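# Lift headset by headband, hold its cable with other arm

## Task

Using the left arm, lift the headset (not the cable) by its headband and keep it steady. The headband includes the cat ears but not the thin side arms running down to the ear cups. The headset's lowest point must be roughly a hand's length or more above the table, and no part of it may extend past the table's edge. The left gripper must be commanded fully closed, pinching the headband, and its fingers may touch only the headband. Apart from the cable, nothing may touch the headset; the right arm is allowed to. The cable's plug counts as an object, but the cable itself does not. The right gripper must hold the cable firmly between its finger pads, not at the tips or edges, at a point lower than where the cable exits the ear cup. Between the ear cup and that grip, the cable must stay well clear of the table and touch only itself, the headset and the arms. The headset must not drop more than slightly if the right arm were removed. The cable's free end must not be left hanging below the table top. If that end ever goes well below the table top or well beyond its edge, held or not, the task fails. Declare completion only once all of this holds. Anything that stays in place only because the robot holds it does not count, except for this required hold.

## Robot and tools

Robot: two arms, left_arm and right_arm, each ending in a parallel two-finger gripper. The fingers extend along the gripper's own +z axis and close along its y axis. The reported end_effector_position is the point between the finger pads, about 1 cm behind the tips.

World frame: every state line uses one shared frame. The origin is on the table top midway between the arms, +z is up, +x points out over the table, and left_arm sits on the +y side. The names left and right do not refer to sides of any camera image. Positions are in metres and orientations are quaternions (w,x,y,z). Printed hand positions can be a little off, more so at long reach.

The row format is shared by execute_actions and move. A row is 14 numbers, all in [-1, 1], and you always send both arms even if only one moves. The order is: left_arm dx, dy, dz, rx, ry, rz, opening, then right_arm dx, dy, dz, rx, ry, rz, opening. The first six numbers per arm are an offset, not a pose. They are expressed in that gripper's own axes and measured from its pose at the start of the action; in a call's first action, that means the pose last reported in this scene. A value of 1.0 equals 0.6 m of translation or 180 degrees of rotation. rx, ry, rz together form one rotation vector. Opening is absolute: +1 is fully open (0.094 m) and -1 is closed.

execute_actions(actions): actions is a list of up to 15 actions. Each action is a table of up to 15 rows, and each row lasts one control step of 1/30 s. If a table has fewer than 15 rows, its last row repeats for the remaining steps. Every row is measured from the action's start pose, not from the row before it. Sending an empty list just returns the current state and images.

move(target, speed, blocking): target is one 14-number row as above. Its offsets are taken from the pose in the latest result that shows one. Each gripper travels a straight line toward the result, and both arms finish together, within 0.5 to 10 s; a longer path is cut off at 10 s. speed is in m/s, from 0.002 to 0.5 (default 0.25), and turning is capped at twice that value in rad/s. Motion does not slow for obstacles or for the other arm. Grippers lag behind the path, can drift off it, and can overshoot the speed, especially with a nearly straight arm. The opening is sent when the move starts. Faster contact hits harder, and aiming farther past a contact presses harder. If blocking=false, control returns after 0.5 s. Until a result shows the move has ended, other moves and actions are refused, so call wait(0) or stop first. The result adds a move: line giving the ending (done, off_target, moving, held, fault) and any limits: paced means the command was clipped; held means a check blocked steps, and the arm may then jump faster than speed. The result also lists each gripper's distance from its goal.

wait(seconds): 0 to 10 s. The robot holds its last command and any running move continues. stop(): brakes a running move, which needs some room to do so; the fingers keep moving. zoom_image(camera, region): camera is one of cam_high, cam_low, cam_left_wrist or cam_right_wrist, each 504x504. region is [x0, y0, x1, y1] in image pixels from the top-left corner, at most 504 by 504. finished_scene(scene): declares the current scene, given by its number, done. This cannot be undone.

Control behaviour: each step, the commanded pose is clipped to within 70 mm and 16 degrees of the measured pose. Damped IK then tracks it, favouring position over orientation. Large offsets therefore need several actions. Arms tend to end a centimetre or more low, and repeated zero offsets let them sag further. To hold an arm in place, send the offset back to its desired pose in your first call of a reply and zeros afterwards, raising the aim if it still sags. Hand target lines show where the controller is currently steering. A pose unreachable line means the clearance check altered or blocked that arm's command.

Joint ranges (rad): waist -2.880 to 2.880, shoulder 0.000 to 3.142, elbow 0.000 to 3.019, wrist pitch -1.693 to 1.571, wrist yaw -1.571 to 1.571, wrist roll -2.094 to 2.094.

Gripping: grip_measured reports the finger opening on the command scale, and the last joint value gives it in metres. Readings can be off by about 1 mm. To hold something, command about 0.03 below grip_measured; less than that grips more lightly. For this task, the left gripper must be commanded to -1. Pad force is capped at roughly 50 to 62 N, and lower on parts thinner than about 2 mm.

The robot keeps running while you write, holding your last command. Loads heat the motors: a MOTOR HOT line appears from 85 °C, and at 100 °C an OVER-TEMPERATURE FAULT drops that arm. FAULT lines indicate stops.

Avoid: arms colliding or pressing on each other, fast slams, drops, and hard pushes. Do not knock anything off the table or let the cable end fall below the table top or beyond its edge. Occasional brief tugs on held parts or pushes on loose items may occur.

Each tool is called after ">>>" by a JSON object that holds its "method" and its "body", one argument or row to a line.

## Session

>>> {"method": "execute_actions", "body": {
  "actions": []
}}

Scene clock: 0.00 s.
left_arm: end_effector_position=(+0.5131, +0.0875, +0.1527) grip_measured=+1.000 end_effector_quat_wxyz=(+0.150, -0.621, +0.769, +0.017) | right_arm: end_effector_position=(+0.7034, -0.1567, +0.1735) grip_measured=+1.000 end_effector_quat_wxyz=(+0.068, +0.041, +0.979, +0.190)
Joint positions: left_arm=[-0.472  1.733  1.46  -1.184 -0.281 -1.749  0.094] | right_arm=[ 0.149  2.072  2.002 -1.264 -0.334  0.332  0.094]
Joint velocities: left_arm=[ 0.005 -0.015  0.012 -0.012  0.007  0.066  0.   ] | right_arm=[-0.005 -0.015 -0.002  0.002  0.066  0.051  0.   ]
Motor temperatures (°C, as the motors report them): left_arm=[29 27 33 27 26 27] | right_arm=[28 30 29 27 28 26]
Hand target (left_arm): +0.520, +0.085, +0.156; +0.152, -0.621, +0.769, +0.012
Hand target (right_arm): +0.710, -0.155, +0.190; +0.085, +0.037, +0.976, +0.195
camera_calibration (this result's frames):
cam_left_wrist: T_world_to_cam=[[0.959258, -0.230072, 0.163984, -0.497576], [-0.275386, -0.891095, 0.36071, 0.168139], [0.0631367, -0.391173, -0.918149, 0.264292], [0, 0, 0, 1]] pos_world=[0.50692, 0.138733, 0.263605]
cam_right_wrist: T_world_to_cam=[[-0.0476087, -0.919633, -0.389883, -0.0429934], [-0.894714, -0.134277, 0.425978, 0.540035], [-0.444096, 0.369114, -0.816415, 0.633025], [0, 0, 0, 1]] pos_world=[0.762254, -0.200682, 0.270006]

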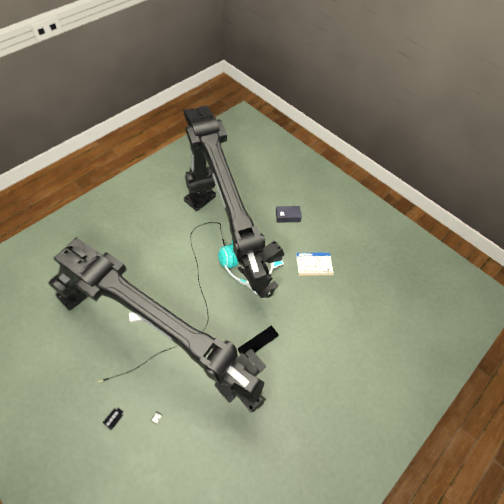

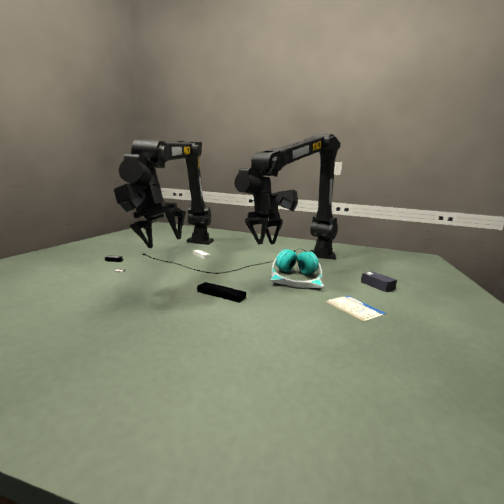

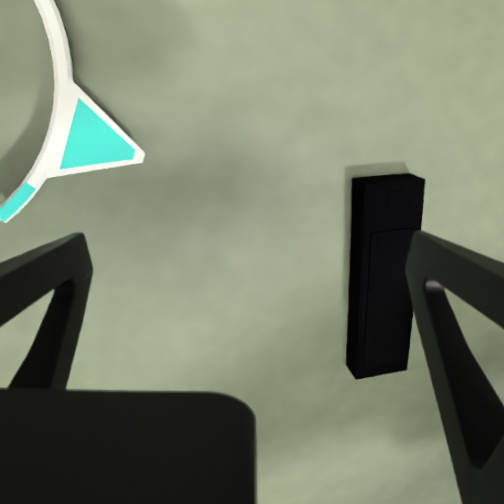

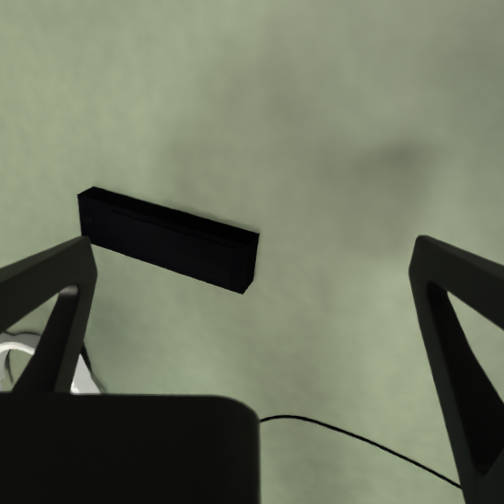

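>>> {"method": "move", "body": {
  "target": [-0.105,0.143,0.14,-0.09,0.074,-0.084,0.1,0.498,0.033,-0.105,-0.081,-0.303,-0.279,0.6],
  "speed": 0.35
}}

Scene clock: 15.73 s.
left_arm: end_effector_position=(+0.4628, +0.1813, +0.0794) grip_measured=+0.102 end_effector_quat_wxyz=(+0.026, +0.723, -0.690, -0.025) | right_arm: end_effector_position=(+0.4044, -0.1370, +0.1963) grip_measured=+0.603 end_effector_quat_wxyz=(+0.556, -0.278, +0.751, +0.222)
Joint positions: left_arm=[-0.225  1.733  1.276 -1.184  0.015 -1.776  0.052] | right_arm=[ 0.351  1.061  0.424  0.336 -0.309 -0.07   0.075]
Joint velocities: left_arm=[ 0.005 -0.005 -0.002 -0.012  0.037 -0.022 -0.001] | right_arm=[ 0.005 -0.005 -0.007 -0.007  0.022 -0.051  0.   ]
Motor temperatures (°C, as the motors report them): left_arm=[29 27 35 27 26 27] | right_arm=[28 31 32 27 28 26]
Hand target (left_arm): +0.460, +0.183, +0.075; +0.030, +0.729, -0.683, -0.028
Hand target (right_arm): +0.401, -0.131, +0.204; +0.568, -0.289, +0.737, +0.223
Off the commanded pose (left_arm): 0.007 m, 1 deg.
Off the commanded pose (right_arm): 0.011 m, 3 deg.
move: off_target (right_arm)
camera_calibration (this result's frames):
cam_left_wrist: T_world_to_cam=[[0.996651, 0.0450883, -0.06822, -0.464509], [0.0767291, -0.804113, 0.589504, 0.0673583], [-0.0282769, -0.592764, -0.80488, 0.3067], [0, 0, 0, 1]] pos_world=[0.466458, 0.256909, 0.17546]
cam_right_wrist: T_world_to_cam=[[0.67538, -0.737095, -0.0235278, -0.369543], [-0.586014, -0.517034, -0.62391, 0.294281], [0.447716, 0.435164, -0.781142, 0.153095], [0, 0, 0, 1]] pos_world=[0.353492, -0.186857, 0.2945]

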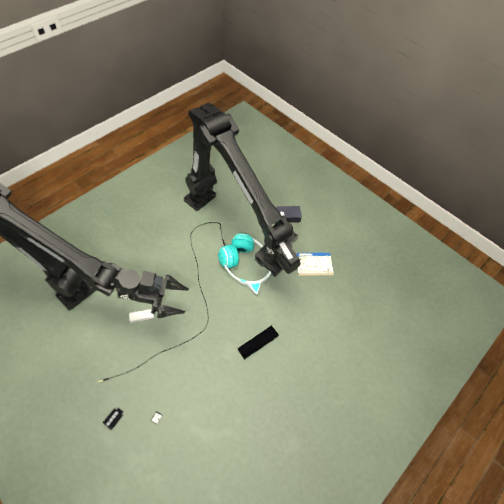

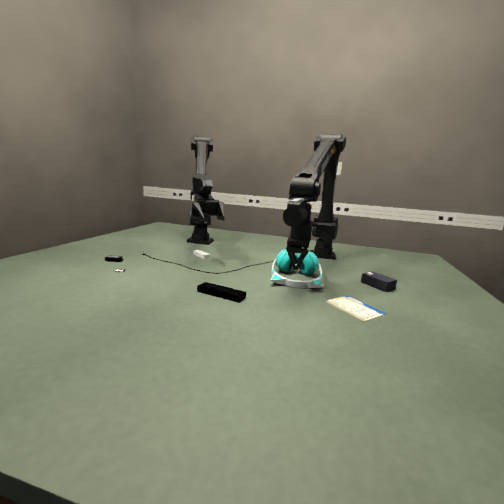

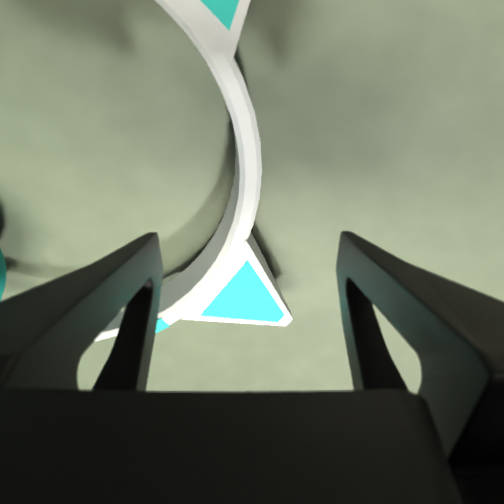

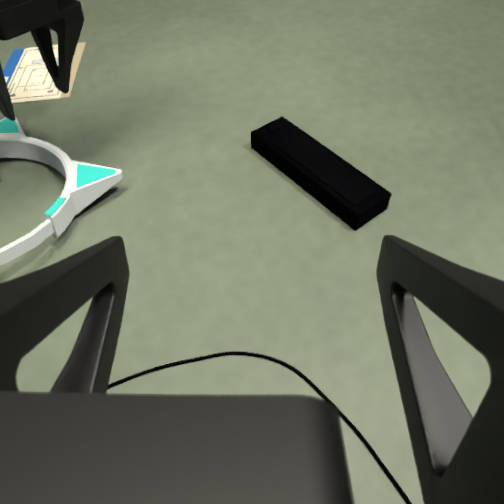

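>>> {"method": "move", "body": {
  "target": [-0.01,0,0.12,0,0,-0.02,-0.3,-0.012,0,0,0,0,0,0.6],
  "speed": 0.07
}}

Scene clock: 22.17 s.
left_arm: end_effector_position=(+0.4607, +0.1820, +0.0207) grip_measured=-0.298 end_effector_quat_wxyz=(+0.020, +0.735, -0.678, -0.016) | right_arm: end_effector_position=(+0.4038, -0.1373, +0.1940) grip_measured=+0.603 end_effector_quat_wxyz=(+0.552, -0.279, +0.754, +0.221)
Joint positions: left_arm=[-0.224  1.795  1.186 -1.011  0.015 -1.81   0.033] | right_arm=[ 0.351  1.061  0.424  0.326 -0.309 -0.072  0.075]
Joint velocities: left_arm=[-0.005  0.005 -0.022 -0.007 -0.007  0.066 -0.   ] | right_arm=[-0.015 -0.005  0.002 -0.007  0.022  0.007  0.   ]
Motor temperatures (°C, as the motors report them): left_arm=[29 27 35 27 26 27] | right_arm=[28 31 32 27 28 26]
Hand target (left_arm): +0.458, +0.187, +0.008; +0.026, +0.744, -0.667, -0.026
Hand target (right_arm): +0.406, -0.136, +0.203; +0.557, -0.278, +0.751, +0.222
Off the commanded pose (left_arm): 0.014 m, 2 deg.
Off the commanded pose (right_arm): 0.010 m, 1 deg.
move: off_target (left_arm)
camera_calibration (this result's frames):
cam_left_wrist: T_world_to_cam=[[0.995671, 0.0799155, -0.0474586, -0.472784], [0.0924739, -0.800393, 0.592301, 0.0947478], [0.00934848, -0.594125, -0.804318, 0.242646], [0, 0, 0, 1]] pos_world=[0.459708, 0.25778, 0.116607]
cam_right_wrist: T_world_to_cam=[[0.675584, -0.736858, -0.025042, -0.369114], [-0.590824, -0.520751, -0.616235, 0.292217], [0.441037, 0.431114, -0.787164, 0.155014], [0, 0, 0, 1]] pos_world=[0.35365, -0.186641, 0.292852]

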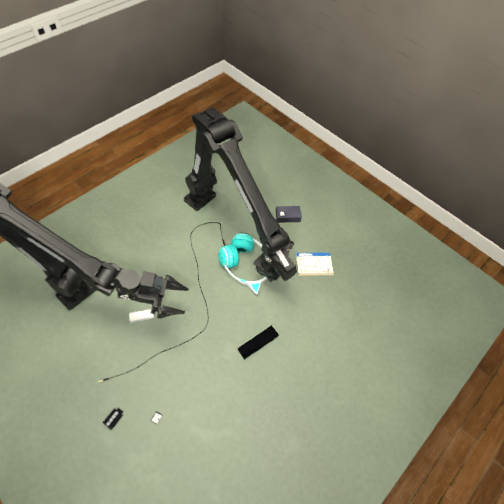

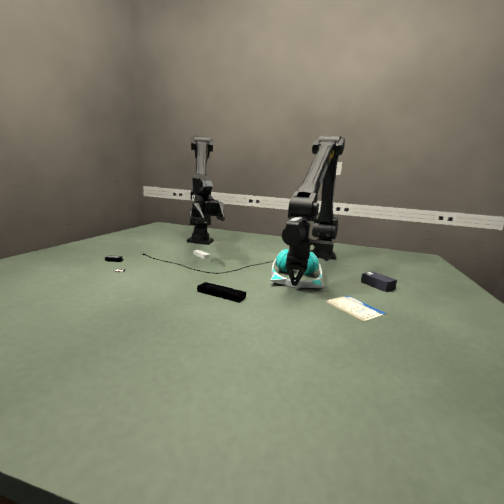

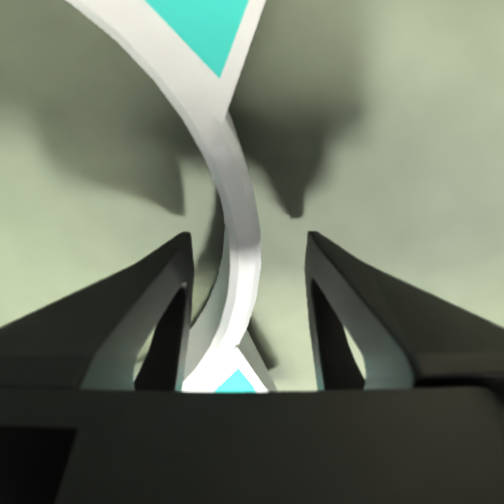

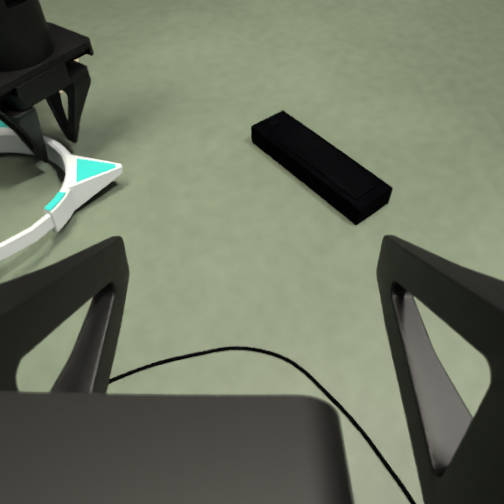

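>>> {"method": "move", "body": {
  "target": [-0.028,0.006,0.04,-0.008,0,-0.015,-0.3,-0.015,0,0,0,0,0,0.6],
  "speed": 0.05
}}

Scene clock: 24.87 s.
left_arm: end_effector_position=(+0.4593, +0.1946, +0.0126) grip_measured=-0.298 end_effector_quat_wxyz=(+0.020, +0.744, -0.668, -0.014) | right_arm: end_effector_position=(+0.4026, -0.1378, +0.1901) grip_measured=+0.603 end_effector_quat_wxyz=(+0.546, -0.279, +0.759, +0.221)
Joint positions: left_arm=[-0.198  1.798  1.165 -0.984  0.016 -1.811  0.033] | right_arm=[ 0.351  1.061  0.424  0.309 -0.309 -0.072  0.075]
Joint velocities: left_arm=[-0.015 -0.005  0.007 -0.002 -0.022 -0.095  0.   ] | right_arm=[ 0.005  0.005 -0.002 -0.017 -0.037 -0.051 -0.001]
Motor temperatures (°C, as the motors report them): left_arm=[29 28 35 27 26 27] | right_arm=[28 31 32 27 28 26]
Hand target (left_arm): +0.454, +0.198, -0.003; +0.029, +0.750, -0.660, -0.025
Hand target (right_arm): +0.406, -0.136, +0.203; +0.552, -0.279, +0.754, +0.221
Off the commanded pose (left_arm): 0.017 m, 2 deg.
Off the commanded pose (right_arm): 0.013 m, 1 deg.
move: off_target (left_arm, right_arm)
camera_calibration (this result's frames):
cam_left_wrist: T_world_to_cam=[[0.99324, 0.107212, -0.044491, -0.477043], [0.112581, -0.796401, 0.594198, 0.0997264], [0.0282724, -0.59519, -0.803088, 0.235231], [0, 0, 0, 1]] pos_world=[0.45594, 0.270574, 0.108429]
cam_right_wrist: T_world_to_cam=[[0.675146, -0.737049, -0.0306082, -0.367585], [-0.600418, -0.524938, -0.603273, 0.289686], [0.428574, 0.425675, -0.796947, 0.158835], [0, 0, 0, 1]] pos_world=[0.354034, -0.186473, 0.290092]

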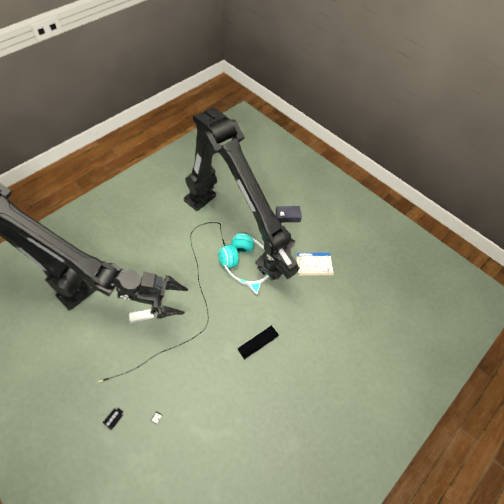

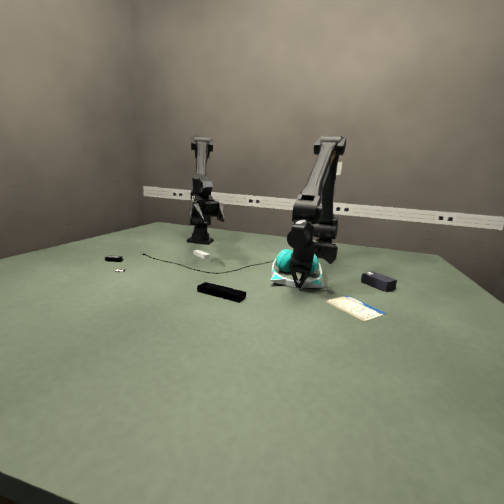

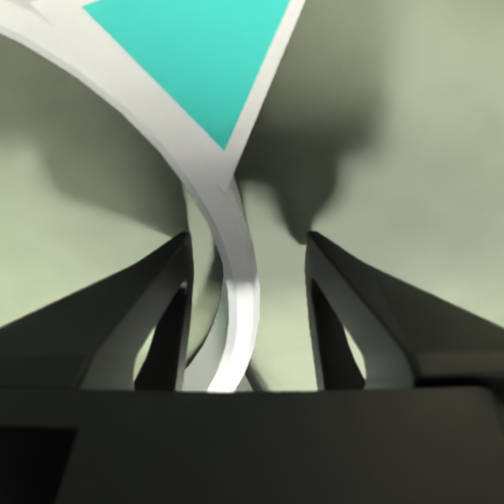

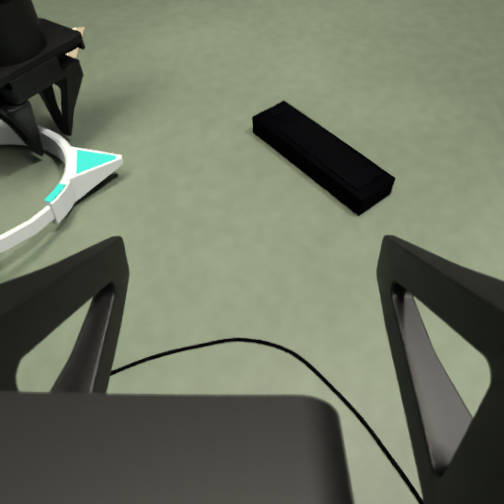

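>>> {"method": "execute_actions", "body": {
  "actions": [
    [[0,0.005,0.01,0,0,0,-0.4,-0.02,0,0,0,-0.01,0,0.6],[0,0.005,0.01,0,0,0,-0.5,-0.02,0,0,0,-0.01,0,0.6],[0,0.005,0.01,0,0,0,-0.58,-0.02,0,0,0,-0.01,0,0.6],[0,0.005,0.01,0,0,0,-0.65,-0.02,0,0,0,-0.01,0,0.6],[0,0.005,0.01,0,0,0,-0.7,-0.02,0,0,0,-0.01,0,0.6],[0,0.005,0.01,0,0,0,-0.75,-0.02,0,0,0,-0.01,0,0.6],[0,0.005,0.01,0,0,0,-0.8,-0.02,0,0,0,-0.01,0,0.6],[0,0.005,0.01,0,0,0,-0.85,-0.02,0,0,0,-0.01,0,0.6],[0,0.005,0.01,0,0,0,-0.9,-0.02,0,0,0,-0.01,0,0.6],[0,0.005,0.01,0,0,0,-1,-0.02,0,0,0,-0.01,0,0.6]]
  ]
}}

Scene clock: 32.93 s.
left_arm: end_effector_position=(+0.4578, +0.1941, +0.0113) grip_measured=-0.809 end_effector_quat_wxyz=(+0.020, +0.746, -0.665, -0.013) | right_arm: end_effector_position=(+0.4026, -0.1378, +0.1901) grip_measured=+0.603 end_effector_quat_wxyz=(+0.546, -0.279, +0.759, +0.221)
Joint positions: left_arm=[-0.198  1.796  1.158 -0.976  0.018 -1.818  0.009] | right_arm=[ 0.351  1.061  0.424  0.309 -0.309 -0.072  0.075]
Joint velocities: left_arm=[-0.005 -0.015 -0.002 -0.017  0.051  0.051 -0.001] | right_arm=[-0.005 -0.015 -0.002  0.002 -0.066  0.007 -0.001]
Motor temperatures (°C, as the motors report them): left_arm=[29 28 35 27 26 27] | right_arm=[28 30 32 27 28 26]
Hand target (left_arm): +0.456, +0.194, +0.007; +0.020, +0.744, -0.668, -0.014
Hand target (right_arm): +0.405, -0.136, +0.202; +0.557, -0.276, +0.750, +0.225
Off the commanded pose (left_arm): 0.005 m, 0 deg.
Off the commanded pose (right_arm): 0.012 m, 2 deg.
camera_calibration (this result's frames):
cam_left_wrist: T_world_to_cam=[[0.99258, 0.113649, -0.0432361, -0.476509], [0.116918, -0.794349, 0.596104, 0.0978601], [0.0334022, -0.596736, -0.801742, 0.23178], [0, 0, 0, 1]] pos_world=[0.453789, 0.270201, 0.10689]
cam_right_wrist: T_world_to_cam=[[0.675146, -0.737049, -0.0306082, -0.367585], [-0.600418, -0.524938, -0.603273, 0.289686], [0.428574, 0.425675, -0.796947, 0.158835], [0, 0, 0, 1]] pos_world=[0.354034, -0.186473, 0.290092]

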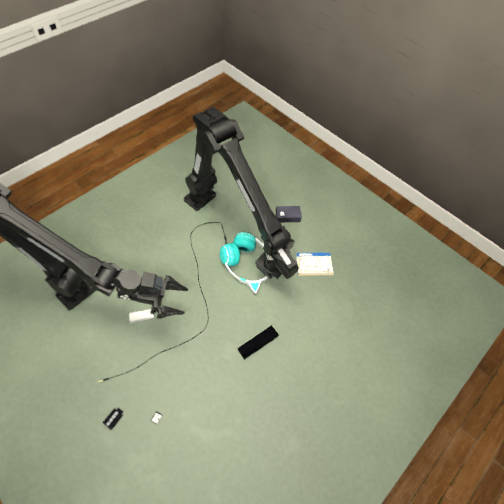

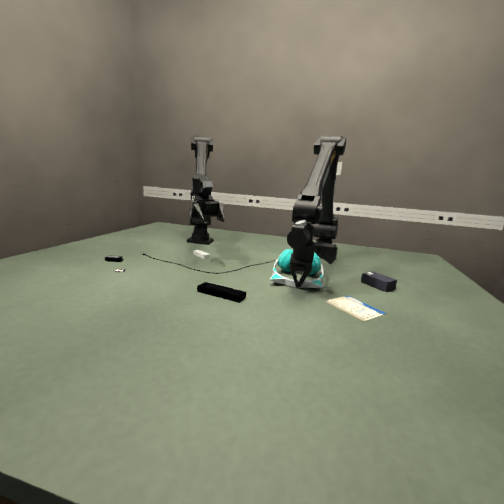

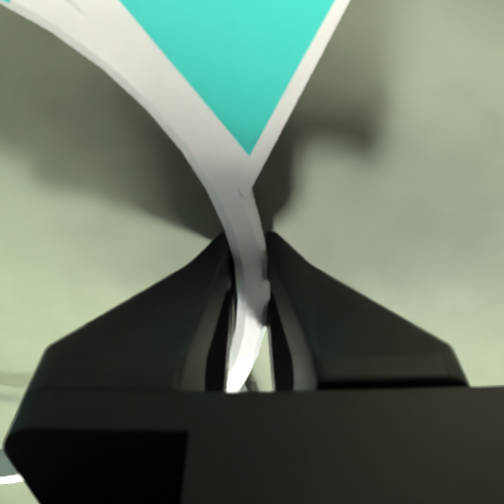

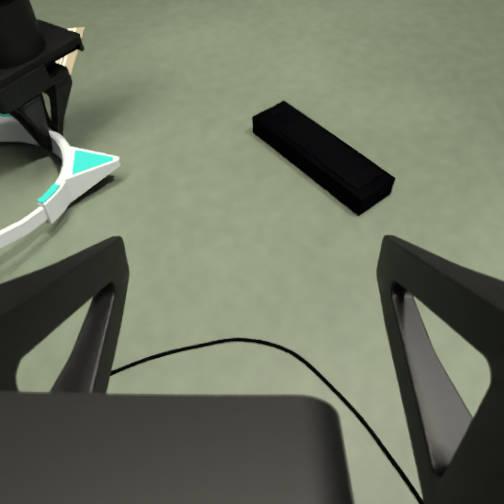

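>>> {"method": "move", "body": {
  "target": [0.29,-0.075,-0.932,0.48,0.105,0.12,-1,-0.02,0,0,0,-0.01,0,0.6],
  "speed": 0.22
}}

Scene clock: 42.23 s.
left_arm: end_effector_position=(+0.5449, +0.0343, +0.5202) grip_measured=-0.828 end_effector_quat_wxyz=(+0.384, -0.440, +0.619, -0.525) | right_arm: end_effector_position=(+0.4026, -0.1378, +0.1901) grip_measured=+0.603 end_effector_quat_wxyz=(+0.546, -0.279, +0.759, +0.221)
Joint positions: left_arm=[-0.48   1.267  1.387 -0.273 -0.092 -1.571  0.008] | right_arm=[ 0.351  1.061  0.424  0.309 -0.309 -0.072  0.075]
Joint velocities: left_arm=[-0.015 -0.005  0.002  0.017 -0.037 -0.081  0.   ] | right_arm=[-0.015 -0.015 -0.007  0.007 -0.022 -0.007 -0.001]
Motor temperatures (°C, as the motors report them): left_arm=[29 28 36 27 26 27] | right_arm=[28 30 32 27 28 26]
Hand target (left_arm): +0.541, +0.030, +0.564; +0.399, -0.419, +0.604, -0.548
Hand target (right_arm): +0.405, -0.136, +0.202; +0.557, -0.276, +0.750, +0.225
Off the commanded pose (left_arm): 0.049 m, 5 deg.
Off the commanded pose (right_arm): 0.012 m, 2 deg.
move: off_target (left_arm, right_arm); limits=paced
camera_calibration (this result's frames):
cam_left_wrist: T_world_to_cam=[[0.136521, -0.0603299, 0.988798, -0.58714], [-0.810911, -0.580139, 0.0765644, 0.425846], [0.569022, -0.81228, -0.128123, -0.0933063], [0, 0, 0, 1]] pos_world=[0.478574, 0.135837, 0.536004]
cam_right_wrist: T_world_to_cam=[[0.675146, -0.737049, -0.0306082, -0.367585], [-0.600418, -0.524938, -0.603273, 0.289686], [0.428574, 0.425675, -0.796947, 0.158835], [0, 0, 0, 1]] pos_world=[0.354034, -0.186473, 0.290092]

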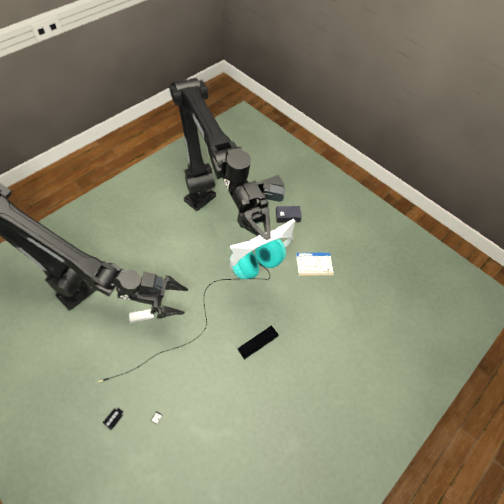

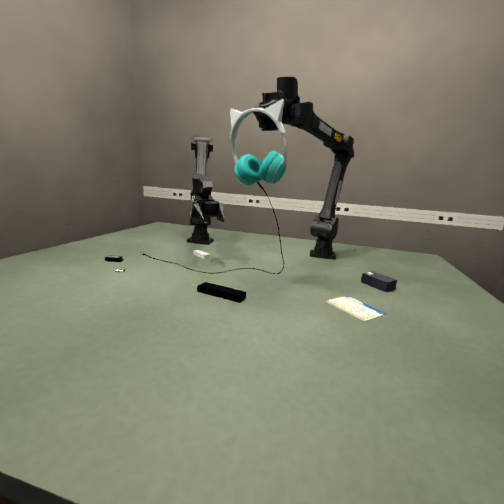

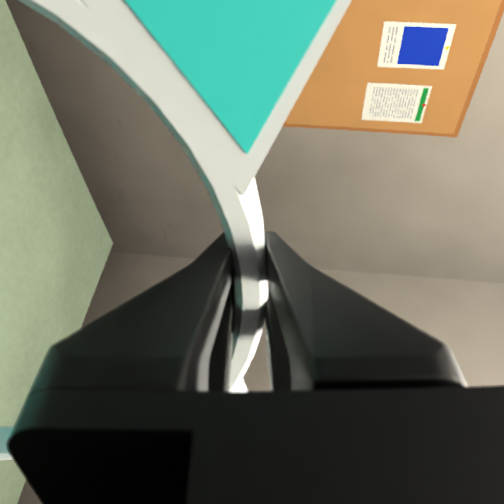

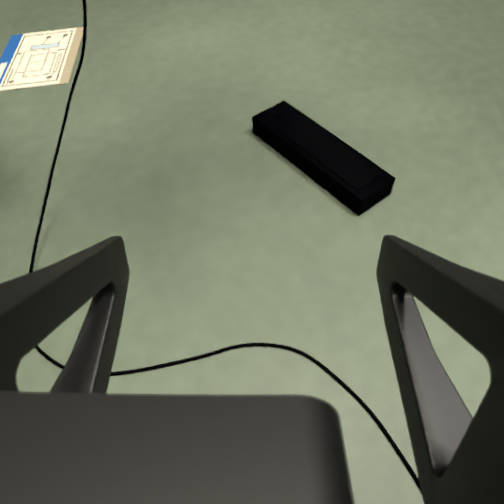

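>>> {"method": "move", "body": {
  "target": [0.005,-0.125,-0.02,0.03,0,0,-1,-0.107,0.2,0.323,0,-0.025,0,0.6],
  "speed": 0.2
}}

Scene clock: 50.23 s.
left_arm: end_effector_position=(+0.5425, +0.0363, +0.5497) grip_measured=-0.828 end_effector_quat_wxyz=(+0.390, -0.437, +0.612, -0.531) | right_arm: end_effector_position=(+0.4634, +0.0709, +0.1686) grip_measured=+0.603 end_effector_quat_wxyz=(+0.554, -0.281, +0.754, +0.215)
Joint positions: left_arm=[-0.48   1.268  1.452 -0.317 -0.097 -1.571  0.008] | right_arm=[0.739 1.597 0.826 0.47  0.07  0.035 0.075]
Joint velocities: left_arm=[-0.015  0.015 -0.012 -0.017  0.066  0.037  0.   ] | right_arm=[ 0.005 -0.024 -0.007  0.002 -0.051 -0.051  0.   ]
Motor temperatures (°C, as the motors report them): left_arm=[29 28 39 27 26 27] | right_arm=[28 30 32 27 28 26]
Hand target (left_arm): +0.540, +0.033, +0.594; +0.405, -0.421, +0.593, -0.554
Hand target (right_arm): +0.472, +0.088, +0.194; +0.575, -0.271, +0.737, +0.231
Off the commanded pose (left_arm): 0.047 m, 4 deg.
Off the commanded pose (right_arm): 0.034 m, 4 deg.
move: off_target (left_arm, right_arm)
camera_calibration (this result's frames):
cam_left_wrist: T_world_to_cam=[[0.117149, -0.0518316, 0.991761, -0.607351], [-0.80946, -0.583553, 0.0651173, 0.42846], [0.57537, -0.810419, -0.110318, -0.0999156], [0, 0, 0, 1]] pos_world=[0.47546, 0.137576, 0.563425]
cam_right_wrist: T_world_to_cam=[[0.671978, -0.740454, -0.0131515, -0.256728], [-0.589949, -0.524487, -0.613901, 0.419691], [0.447667, 0.420286, -0.789274, 0.0170043], [0, 0, 0, 1]] pos_world=[0.4125, 0.0228803, 0.267693]

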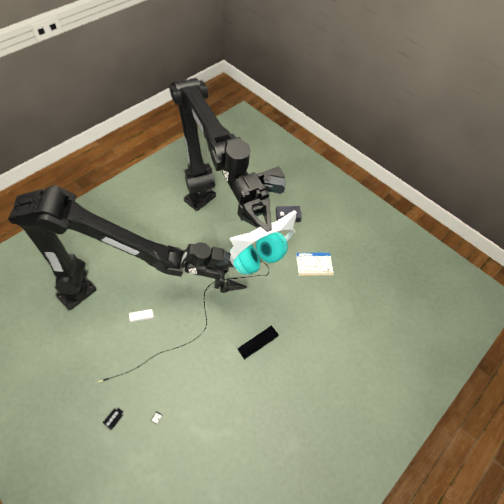

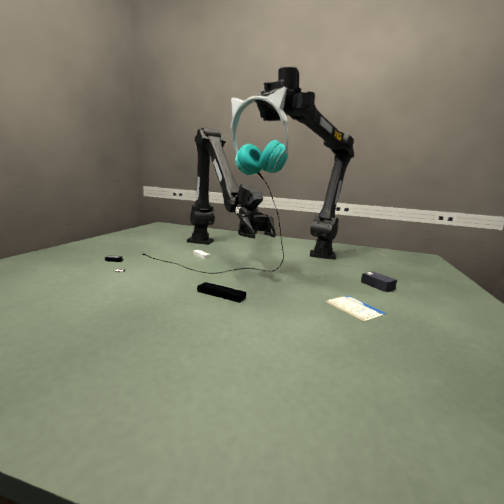

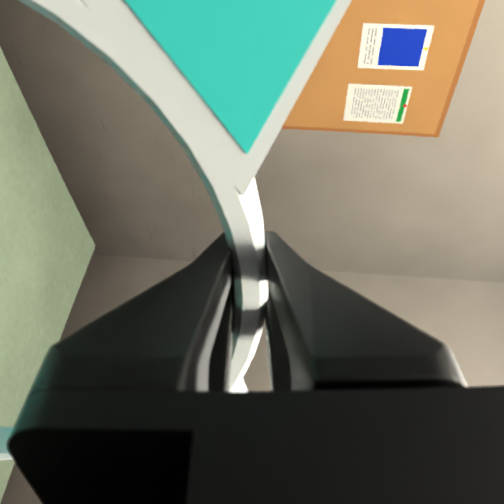

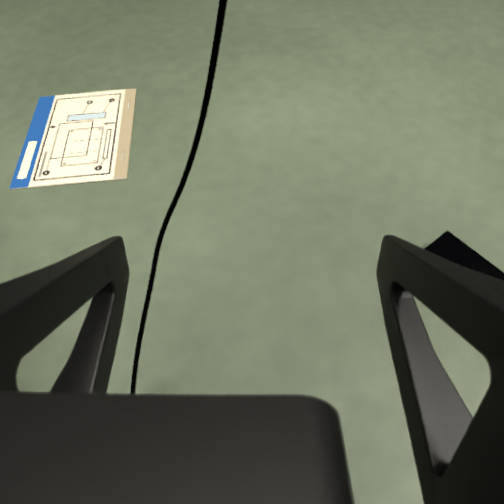

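>>> {"method": "move", "body": {
  "target": [0.005,-0.074,-0.012,0.024,0,0,-1,-0.128,0.03,0.112,0,-0.022,0,0],
  "speed": 0.12
}}

>>> {"method": "zoom_image", "body": {
  "camera": "cam_low",
  "region": [220, 150, 320, 250]
}}

>>> {"method": "zoom_image", "body": {
  "camera": "cam_high",
  "region": [220, 220, 310, 310]
}}

Scene clock: 55.57 s.
left_arm: end_effector_position=(+0.5430, +0.0369, +0.5479) grip_measured=-0.828 end_effector_quat_wxyz=(+0.390, -0.440, +0.612, -0.529) | right_arm: end_effector_position=(+0.5119, +0.1219, +0.2077) grip_measured=+0.003 end_effector_quat_wxyz=(+0.573, -0.271, +0.742, +0.217)
Joint positions: left_arm=[-0.48   1.269  1.451 -0.32  -0.101 -1.571  0.008] | right_arm=[0.746 1.693 1.05  0.391 0.091 0.035 0.047]
Joint velocities: left_arm=[-0.005  0.005 -0.007  0.012 -0.022  0.007 -0.   ] | right_arm=[-0.015 -0.005  0.002  0.002 -0.007 -0.037 -0.   ]
Motor temperatures (°C, as the motors report them): left_arm=[29 28 40 27 26 27] | right_arm=[28 30 33 27 28 26]
Hand target (left_arm): +0.537, +0.035, +0.593; +0.407, -0.423, +0.591, -0.554
Hand target (right_arm): +0.515, +0.140, +0.223; +0.579, -0.273, +0.734, +0.225
Off the commanded pose (left_arm): 0.047 m, 5 deg.
Off the commanded pose (right_arm): 0.025 m, 1 deg.
move: off_target (left_arm, right_arm)
camera_calibration (this result's frames):
cam_left_wrist: T_world_to_cam=[[0.12199, -0.05398, 0.991062, -0.607728], [-0.806497, -0.587398, 0.0672779, 0.426674], [0.578516, -0.807496, -0.115191, -0.0989857], [0, 0, 0, 1]] pos_world=[0.475513, 0.137892, 0.562189]
cam_right_wrist: T_world_to_cam=[[0.661867, -0.749538, -0.0111814, -0.245178], [-0.573741, -0.49692, -0.65107, 0.495138], [0.482445, 0.437337, -0.758936, -0.0214691], [0, 0, 0, 1]] pos_world=[0.456714, 0.0716626, 0.303334]

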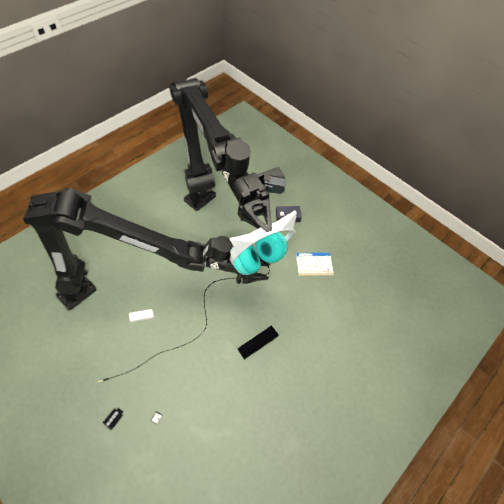

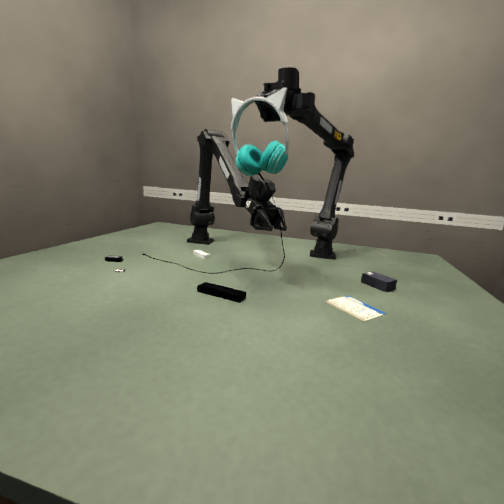

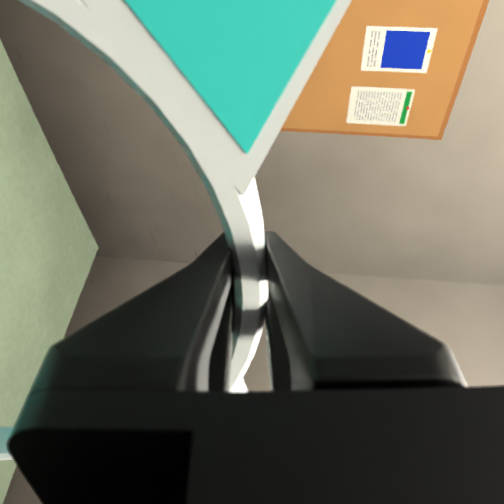

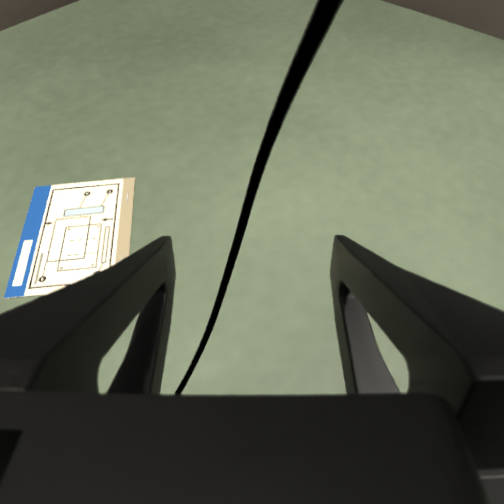

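Region (220, 150, 320, 250) of cam_low's 504x504 image, scaled by 5.040, with more detail than that image has.

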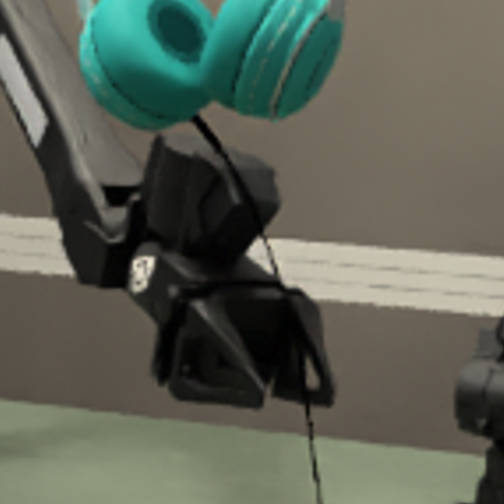

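Region (220, 220, 310, 310) of cam_high's 504x504 image, scaled by 5.600, with more detail than that image has.

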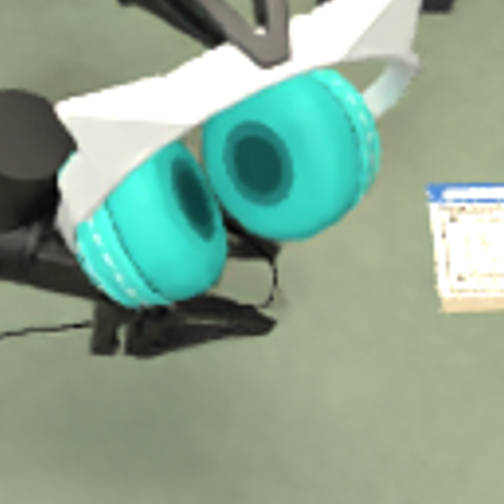

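>>> {"method": "move", "body": {
  "target": [0.005,-0.075,-0.016,0.025,0,0,-1,-0.036,0.028,0.042,0,-0.008,0,-0.45],
  "speed": 0.06
}}

>>> {"method": "zoom_image", "body": {
  "camera": "cam_low",
  "region": [220, 150, 320, 250]
}}

Scene clock: 61.90 s.
left_arm: end_effector_position=(+0.5432, +0.0378, +0.5468) grip_measured=-0.828 end_effector_quat_wxyz=(+0.391, -0.442, +0.612, -0.526) | right_arm: end_effector_position=(+0.5184, +0.1342, +0.2069) grip_measured=-0.447 end_effector_quat_wxyz=(+0.576, -0.268, +0.742, +0.212)
Joint positions: left_arm=[-0.48   1.269  1.45  -0.323 -0.107 -1.571  0.008] | right_arm=[0.757 1.725 1.09  0.385 0.115 0.035 0.026]
Joint velocities: left_arm=[ 0.005 -0.005 -0.022  0.017 -0.081 -0.051  0.   ] | right_arm=[-0.005  0.015  0.002  0.002  0.022  0.037  0.001]
Motor temperatures (°C, as the motors report them): left_arm=[29 28 41 27 26 27] | right_arm=[28 30 34 27 28 26]
Hand target (left_arm): +0.536, +0.036, +0.592; +0.408, -0.424, +0.591, -0.552
Hand target (right_arm): +0.522, +0.153, +0.223; +0.583, -0.268, +0.735, +0.221
Off the commanded pose (left_arm): 0.047 m, 5 deg.
Off the commanded pose (right_arm): 0.026 m, 1 deg.
move: off_target (left_arm, right_arm)
camera_calibration (this result's frames):
cam_left_wrist: T_world_to_cam=[[0.125097, -0.0553692, 0.990598, -0.607992], [-0.803186, -0.591794, 0.0683514, 0.425237], [0.582446, -0.804185, -0.118503, -0.0989637], [0, 0, 0, 1]] pos_world=[0.475243, 0.138404, 0.561483]
cam_right_wrist: T_world_to_cam=[[0.653279, -0.757097, -0.00554503, -0.235918], [-0.575601, -0.491886, -0.653248, 0.505166], [0.491845, 0.429944, -0.757124, -0.0348782], [0, 0, 0, 1]] pos_world=[0.462048, 0.0848666, 0.302283]

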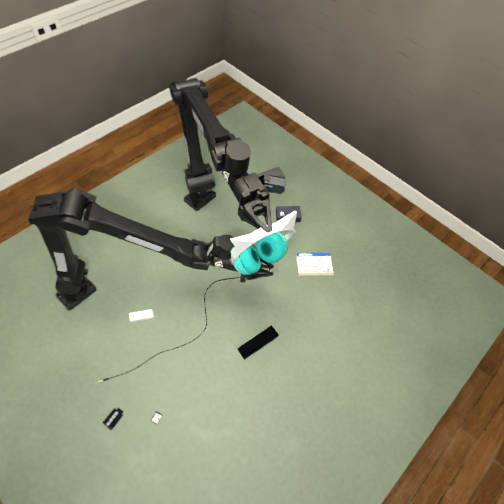

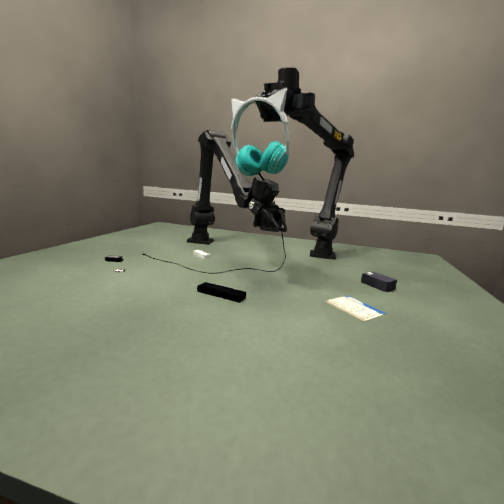

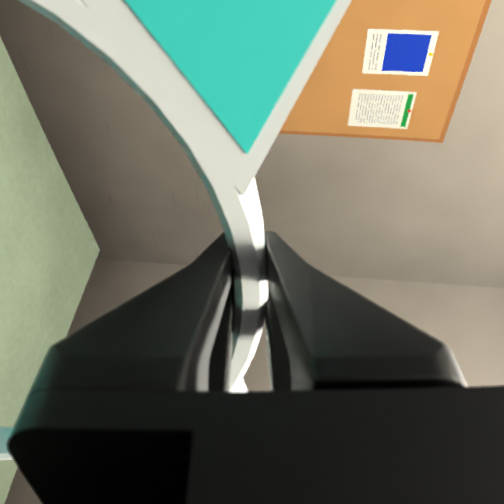

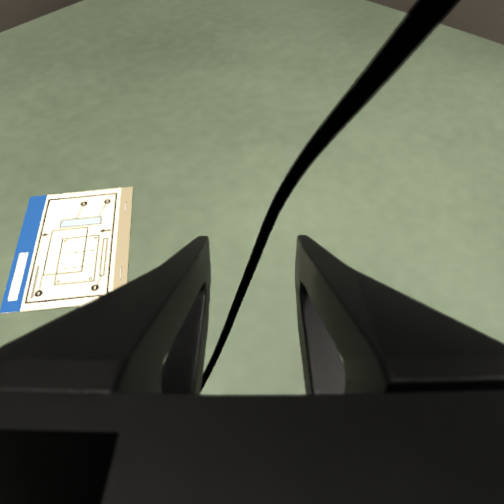

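Region (220, 150, 320, 250) of cam_low's 504x504 image, scaled by 5.040, with more detail than that image has.

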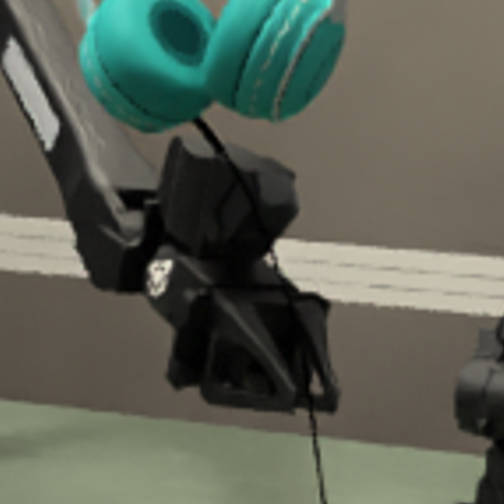

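>>> {"method": "execute_actions", "body": {
  "actions": [
    [[0.007,-0.075,-0.018,0.025,0,0,-1,-0.028,0.01,0.008,0,-0.008,0,-1]]
  ]
}}

>>> {"method": "zoom_image", "body": {
  "camera": "cam_low",
  "region": [240, 170, 310, 240]
}}

>>> {"method": "zoom_image", "body": {
  "camera": "cam_right_wrist",
  "region": [160, 200, 360, 400]
}}

>>> {"method": "zoom_image", "body": {
  "camera": "cam_high",
  "region": [240, 240, 300, 300]
}}

Scene clock: 66.20 s.
left_arm: end_effector_position=(+0.5434, +0.0386, +0.5468) grip_measured=-0.828 end_effector_quat_wxyz=(+0.394, -0.443, +0.611, -0.525) | right_arm: end_effector_position=(+0.5193, +0.1331, +0.2069) grip_measured=-0.962 end_effector_quat_wxyz=(+0.577, -0.266, +0.743, +0.209)
Joint positions: left_arm=[-0.481  1.269  1.45  -0.323 -0.115 -1.571  0.008] | right_arm=[0.757 1.725 1.09  0.385 0.123 0.035 0.002]
Joint velocities: left_arm=[ 0.005 -0.005 -0.017  0.007 -0.051 -0.051  0.   ] | right_arm=[-0.005  0.015  0.002 -0.012  0.095  0.007  0.001]
Motor temperatures (°C, as the motors report them): left_arm=[29 28 41 27 26 27] | right_arm=[28 31 34 27 28 26]
Hand target (left_arm): +0.535, +0.036, +0.591; +0.409, -0.426, +0.591, -0.550
Hand target (right_arm): +0.521, +0.144, +0.222; +0.586, -0.265, +0.735, +0.216
Off the commanded pose (left_arm): 0.047 m, 5 deg.
Off the commanded pose (right_arm): 0.019 m, 1 deg.
camera_calibration (this result's frames):
cam_left_wrist: T_world_to_cam=[[0.125023, -0.0555434, 0.990598, -0.607948], [-0.798957, -0.597607, 0.0673277, 0.424308], [0.588249, -0.799863, -0.119091, -0.101463], [0, 0, 0, 1]] pos_world=[0.474697, 0.138645, 0.561581]
cam_right_wrist: T_world_to_cam=[[0.647389, -0.762151, -0.00357472, -0.23397], [-0.57846, -0.488292, -0.653418, 0.506229], [0.496258, 0.425083, -0.756989, -0.0365058], [0, 0, 0, 1]] pos_world=[0.462419, 0.0843848, 0.302308]

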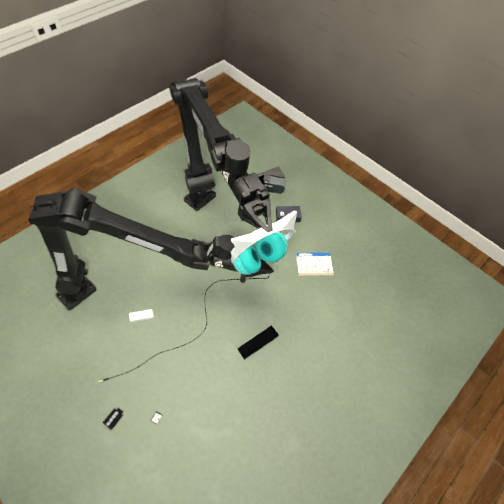

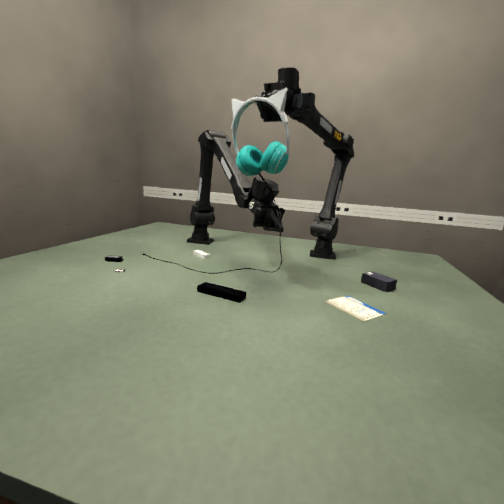

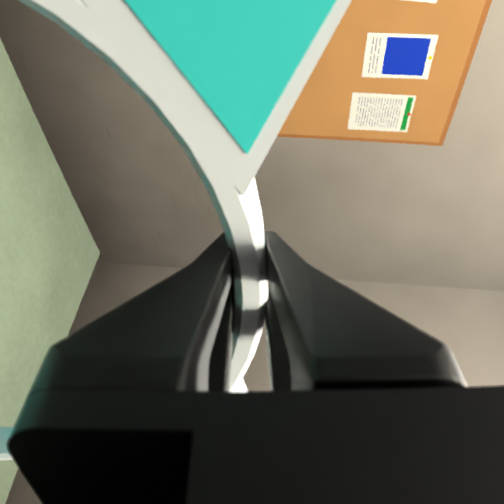

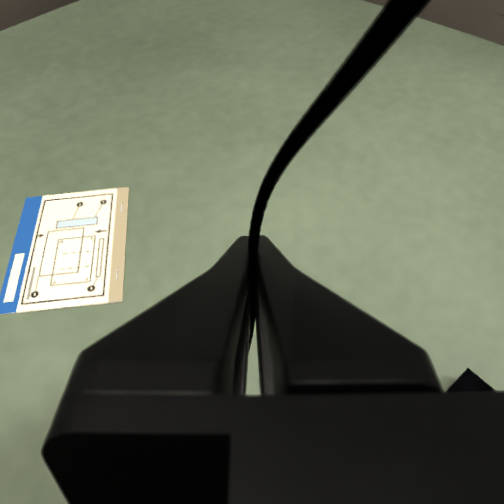

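Region (240, 170, 310, 240) of cam_low's 504x504 image, scaled by 7.200, with more detail than that image has.

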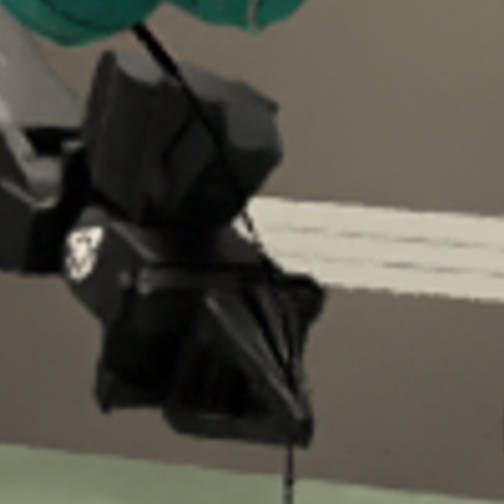

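Region (160, 200, 360, 400) of cam_right_wrist's 504x504 image, scaled by 2.520, with more detail than that image has.

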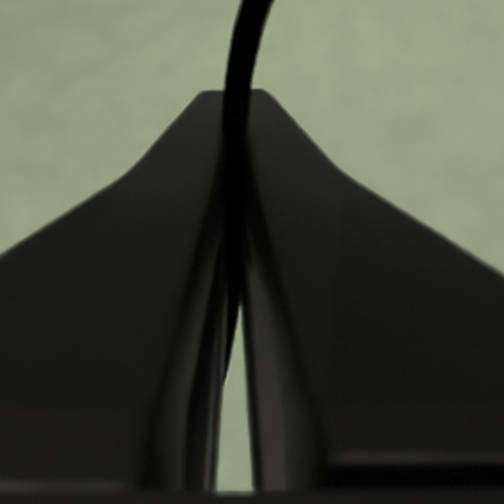

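Region (240, 240, 300, 300) of cam_high's 504x504 image, scaled by 8.400, with more detail than that image has.

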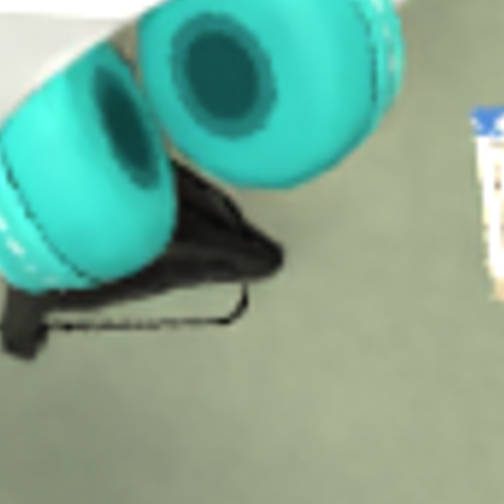

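The grip matches the one that passed in scene 1: the same opening, with the cable about 1 cm from the fingertips.

>>> {"method": "finished_scene", "body": {
  "scene": 2
}}

The scene is finished: the task was done.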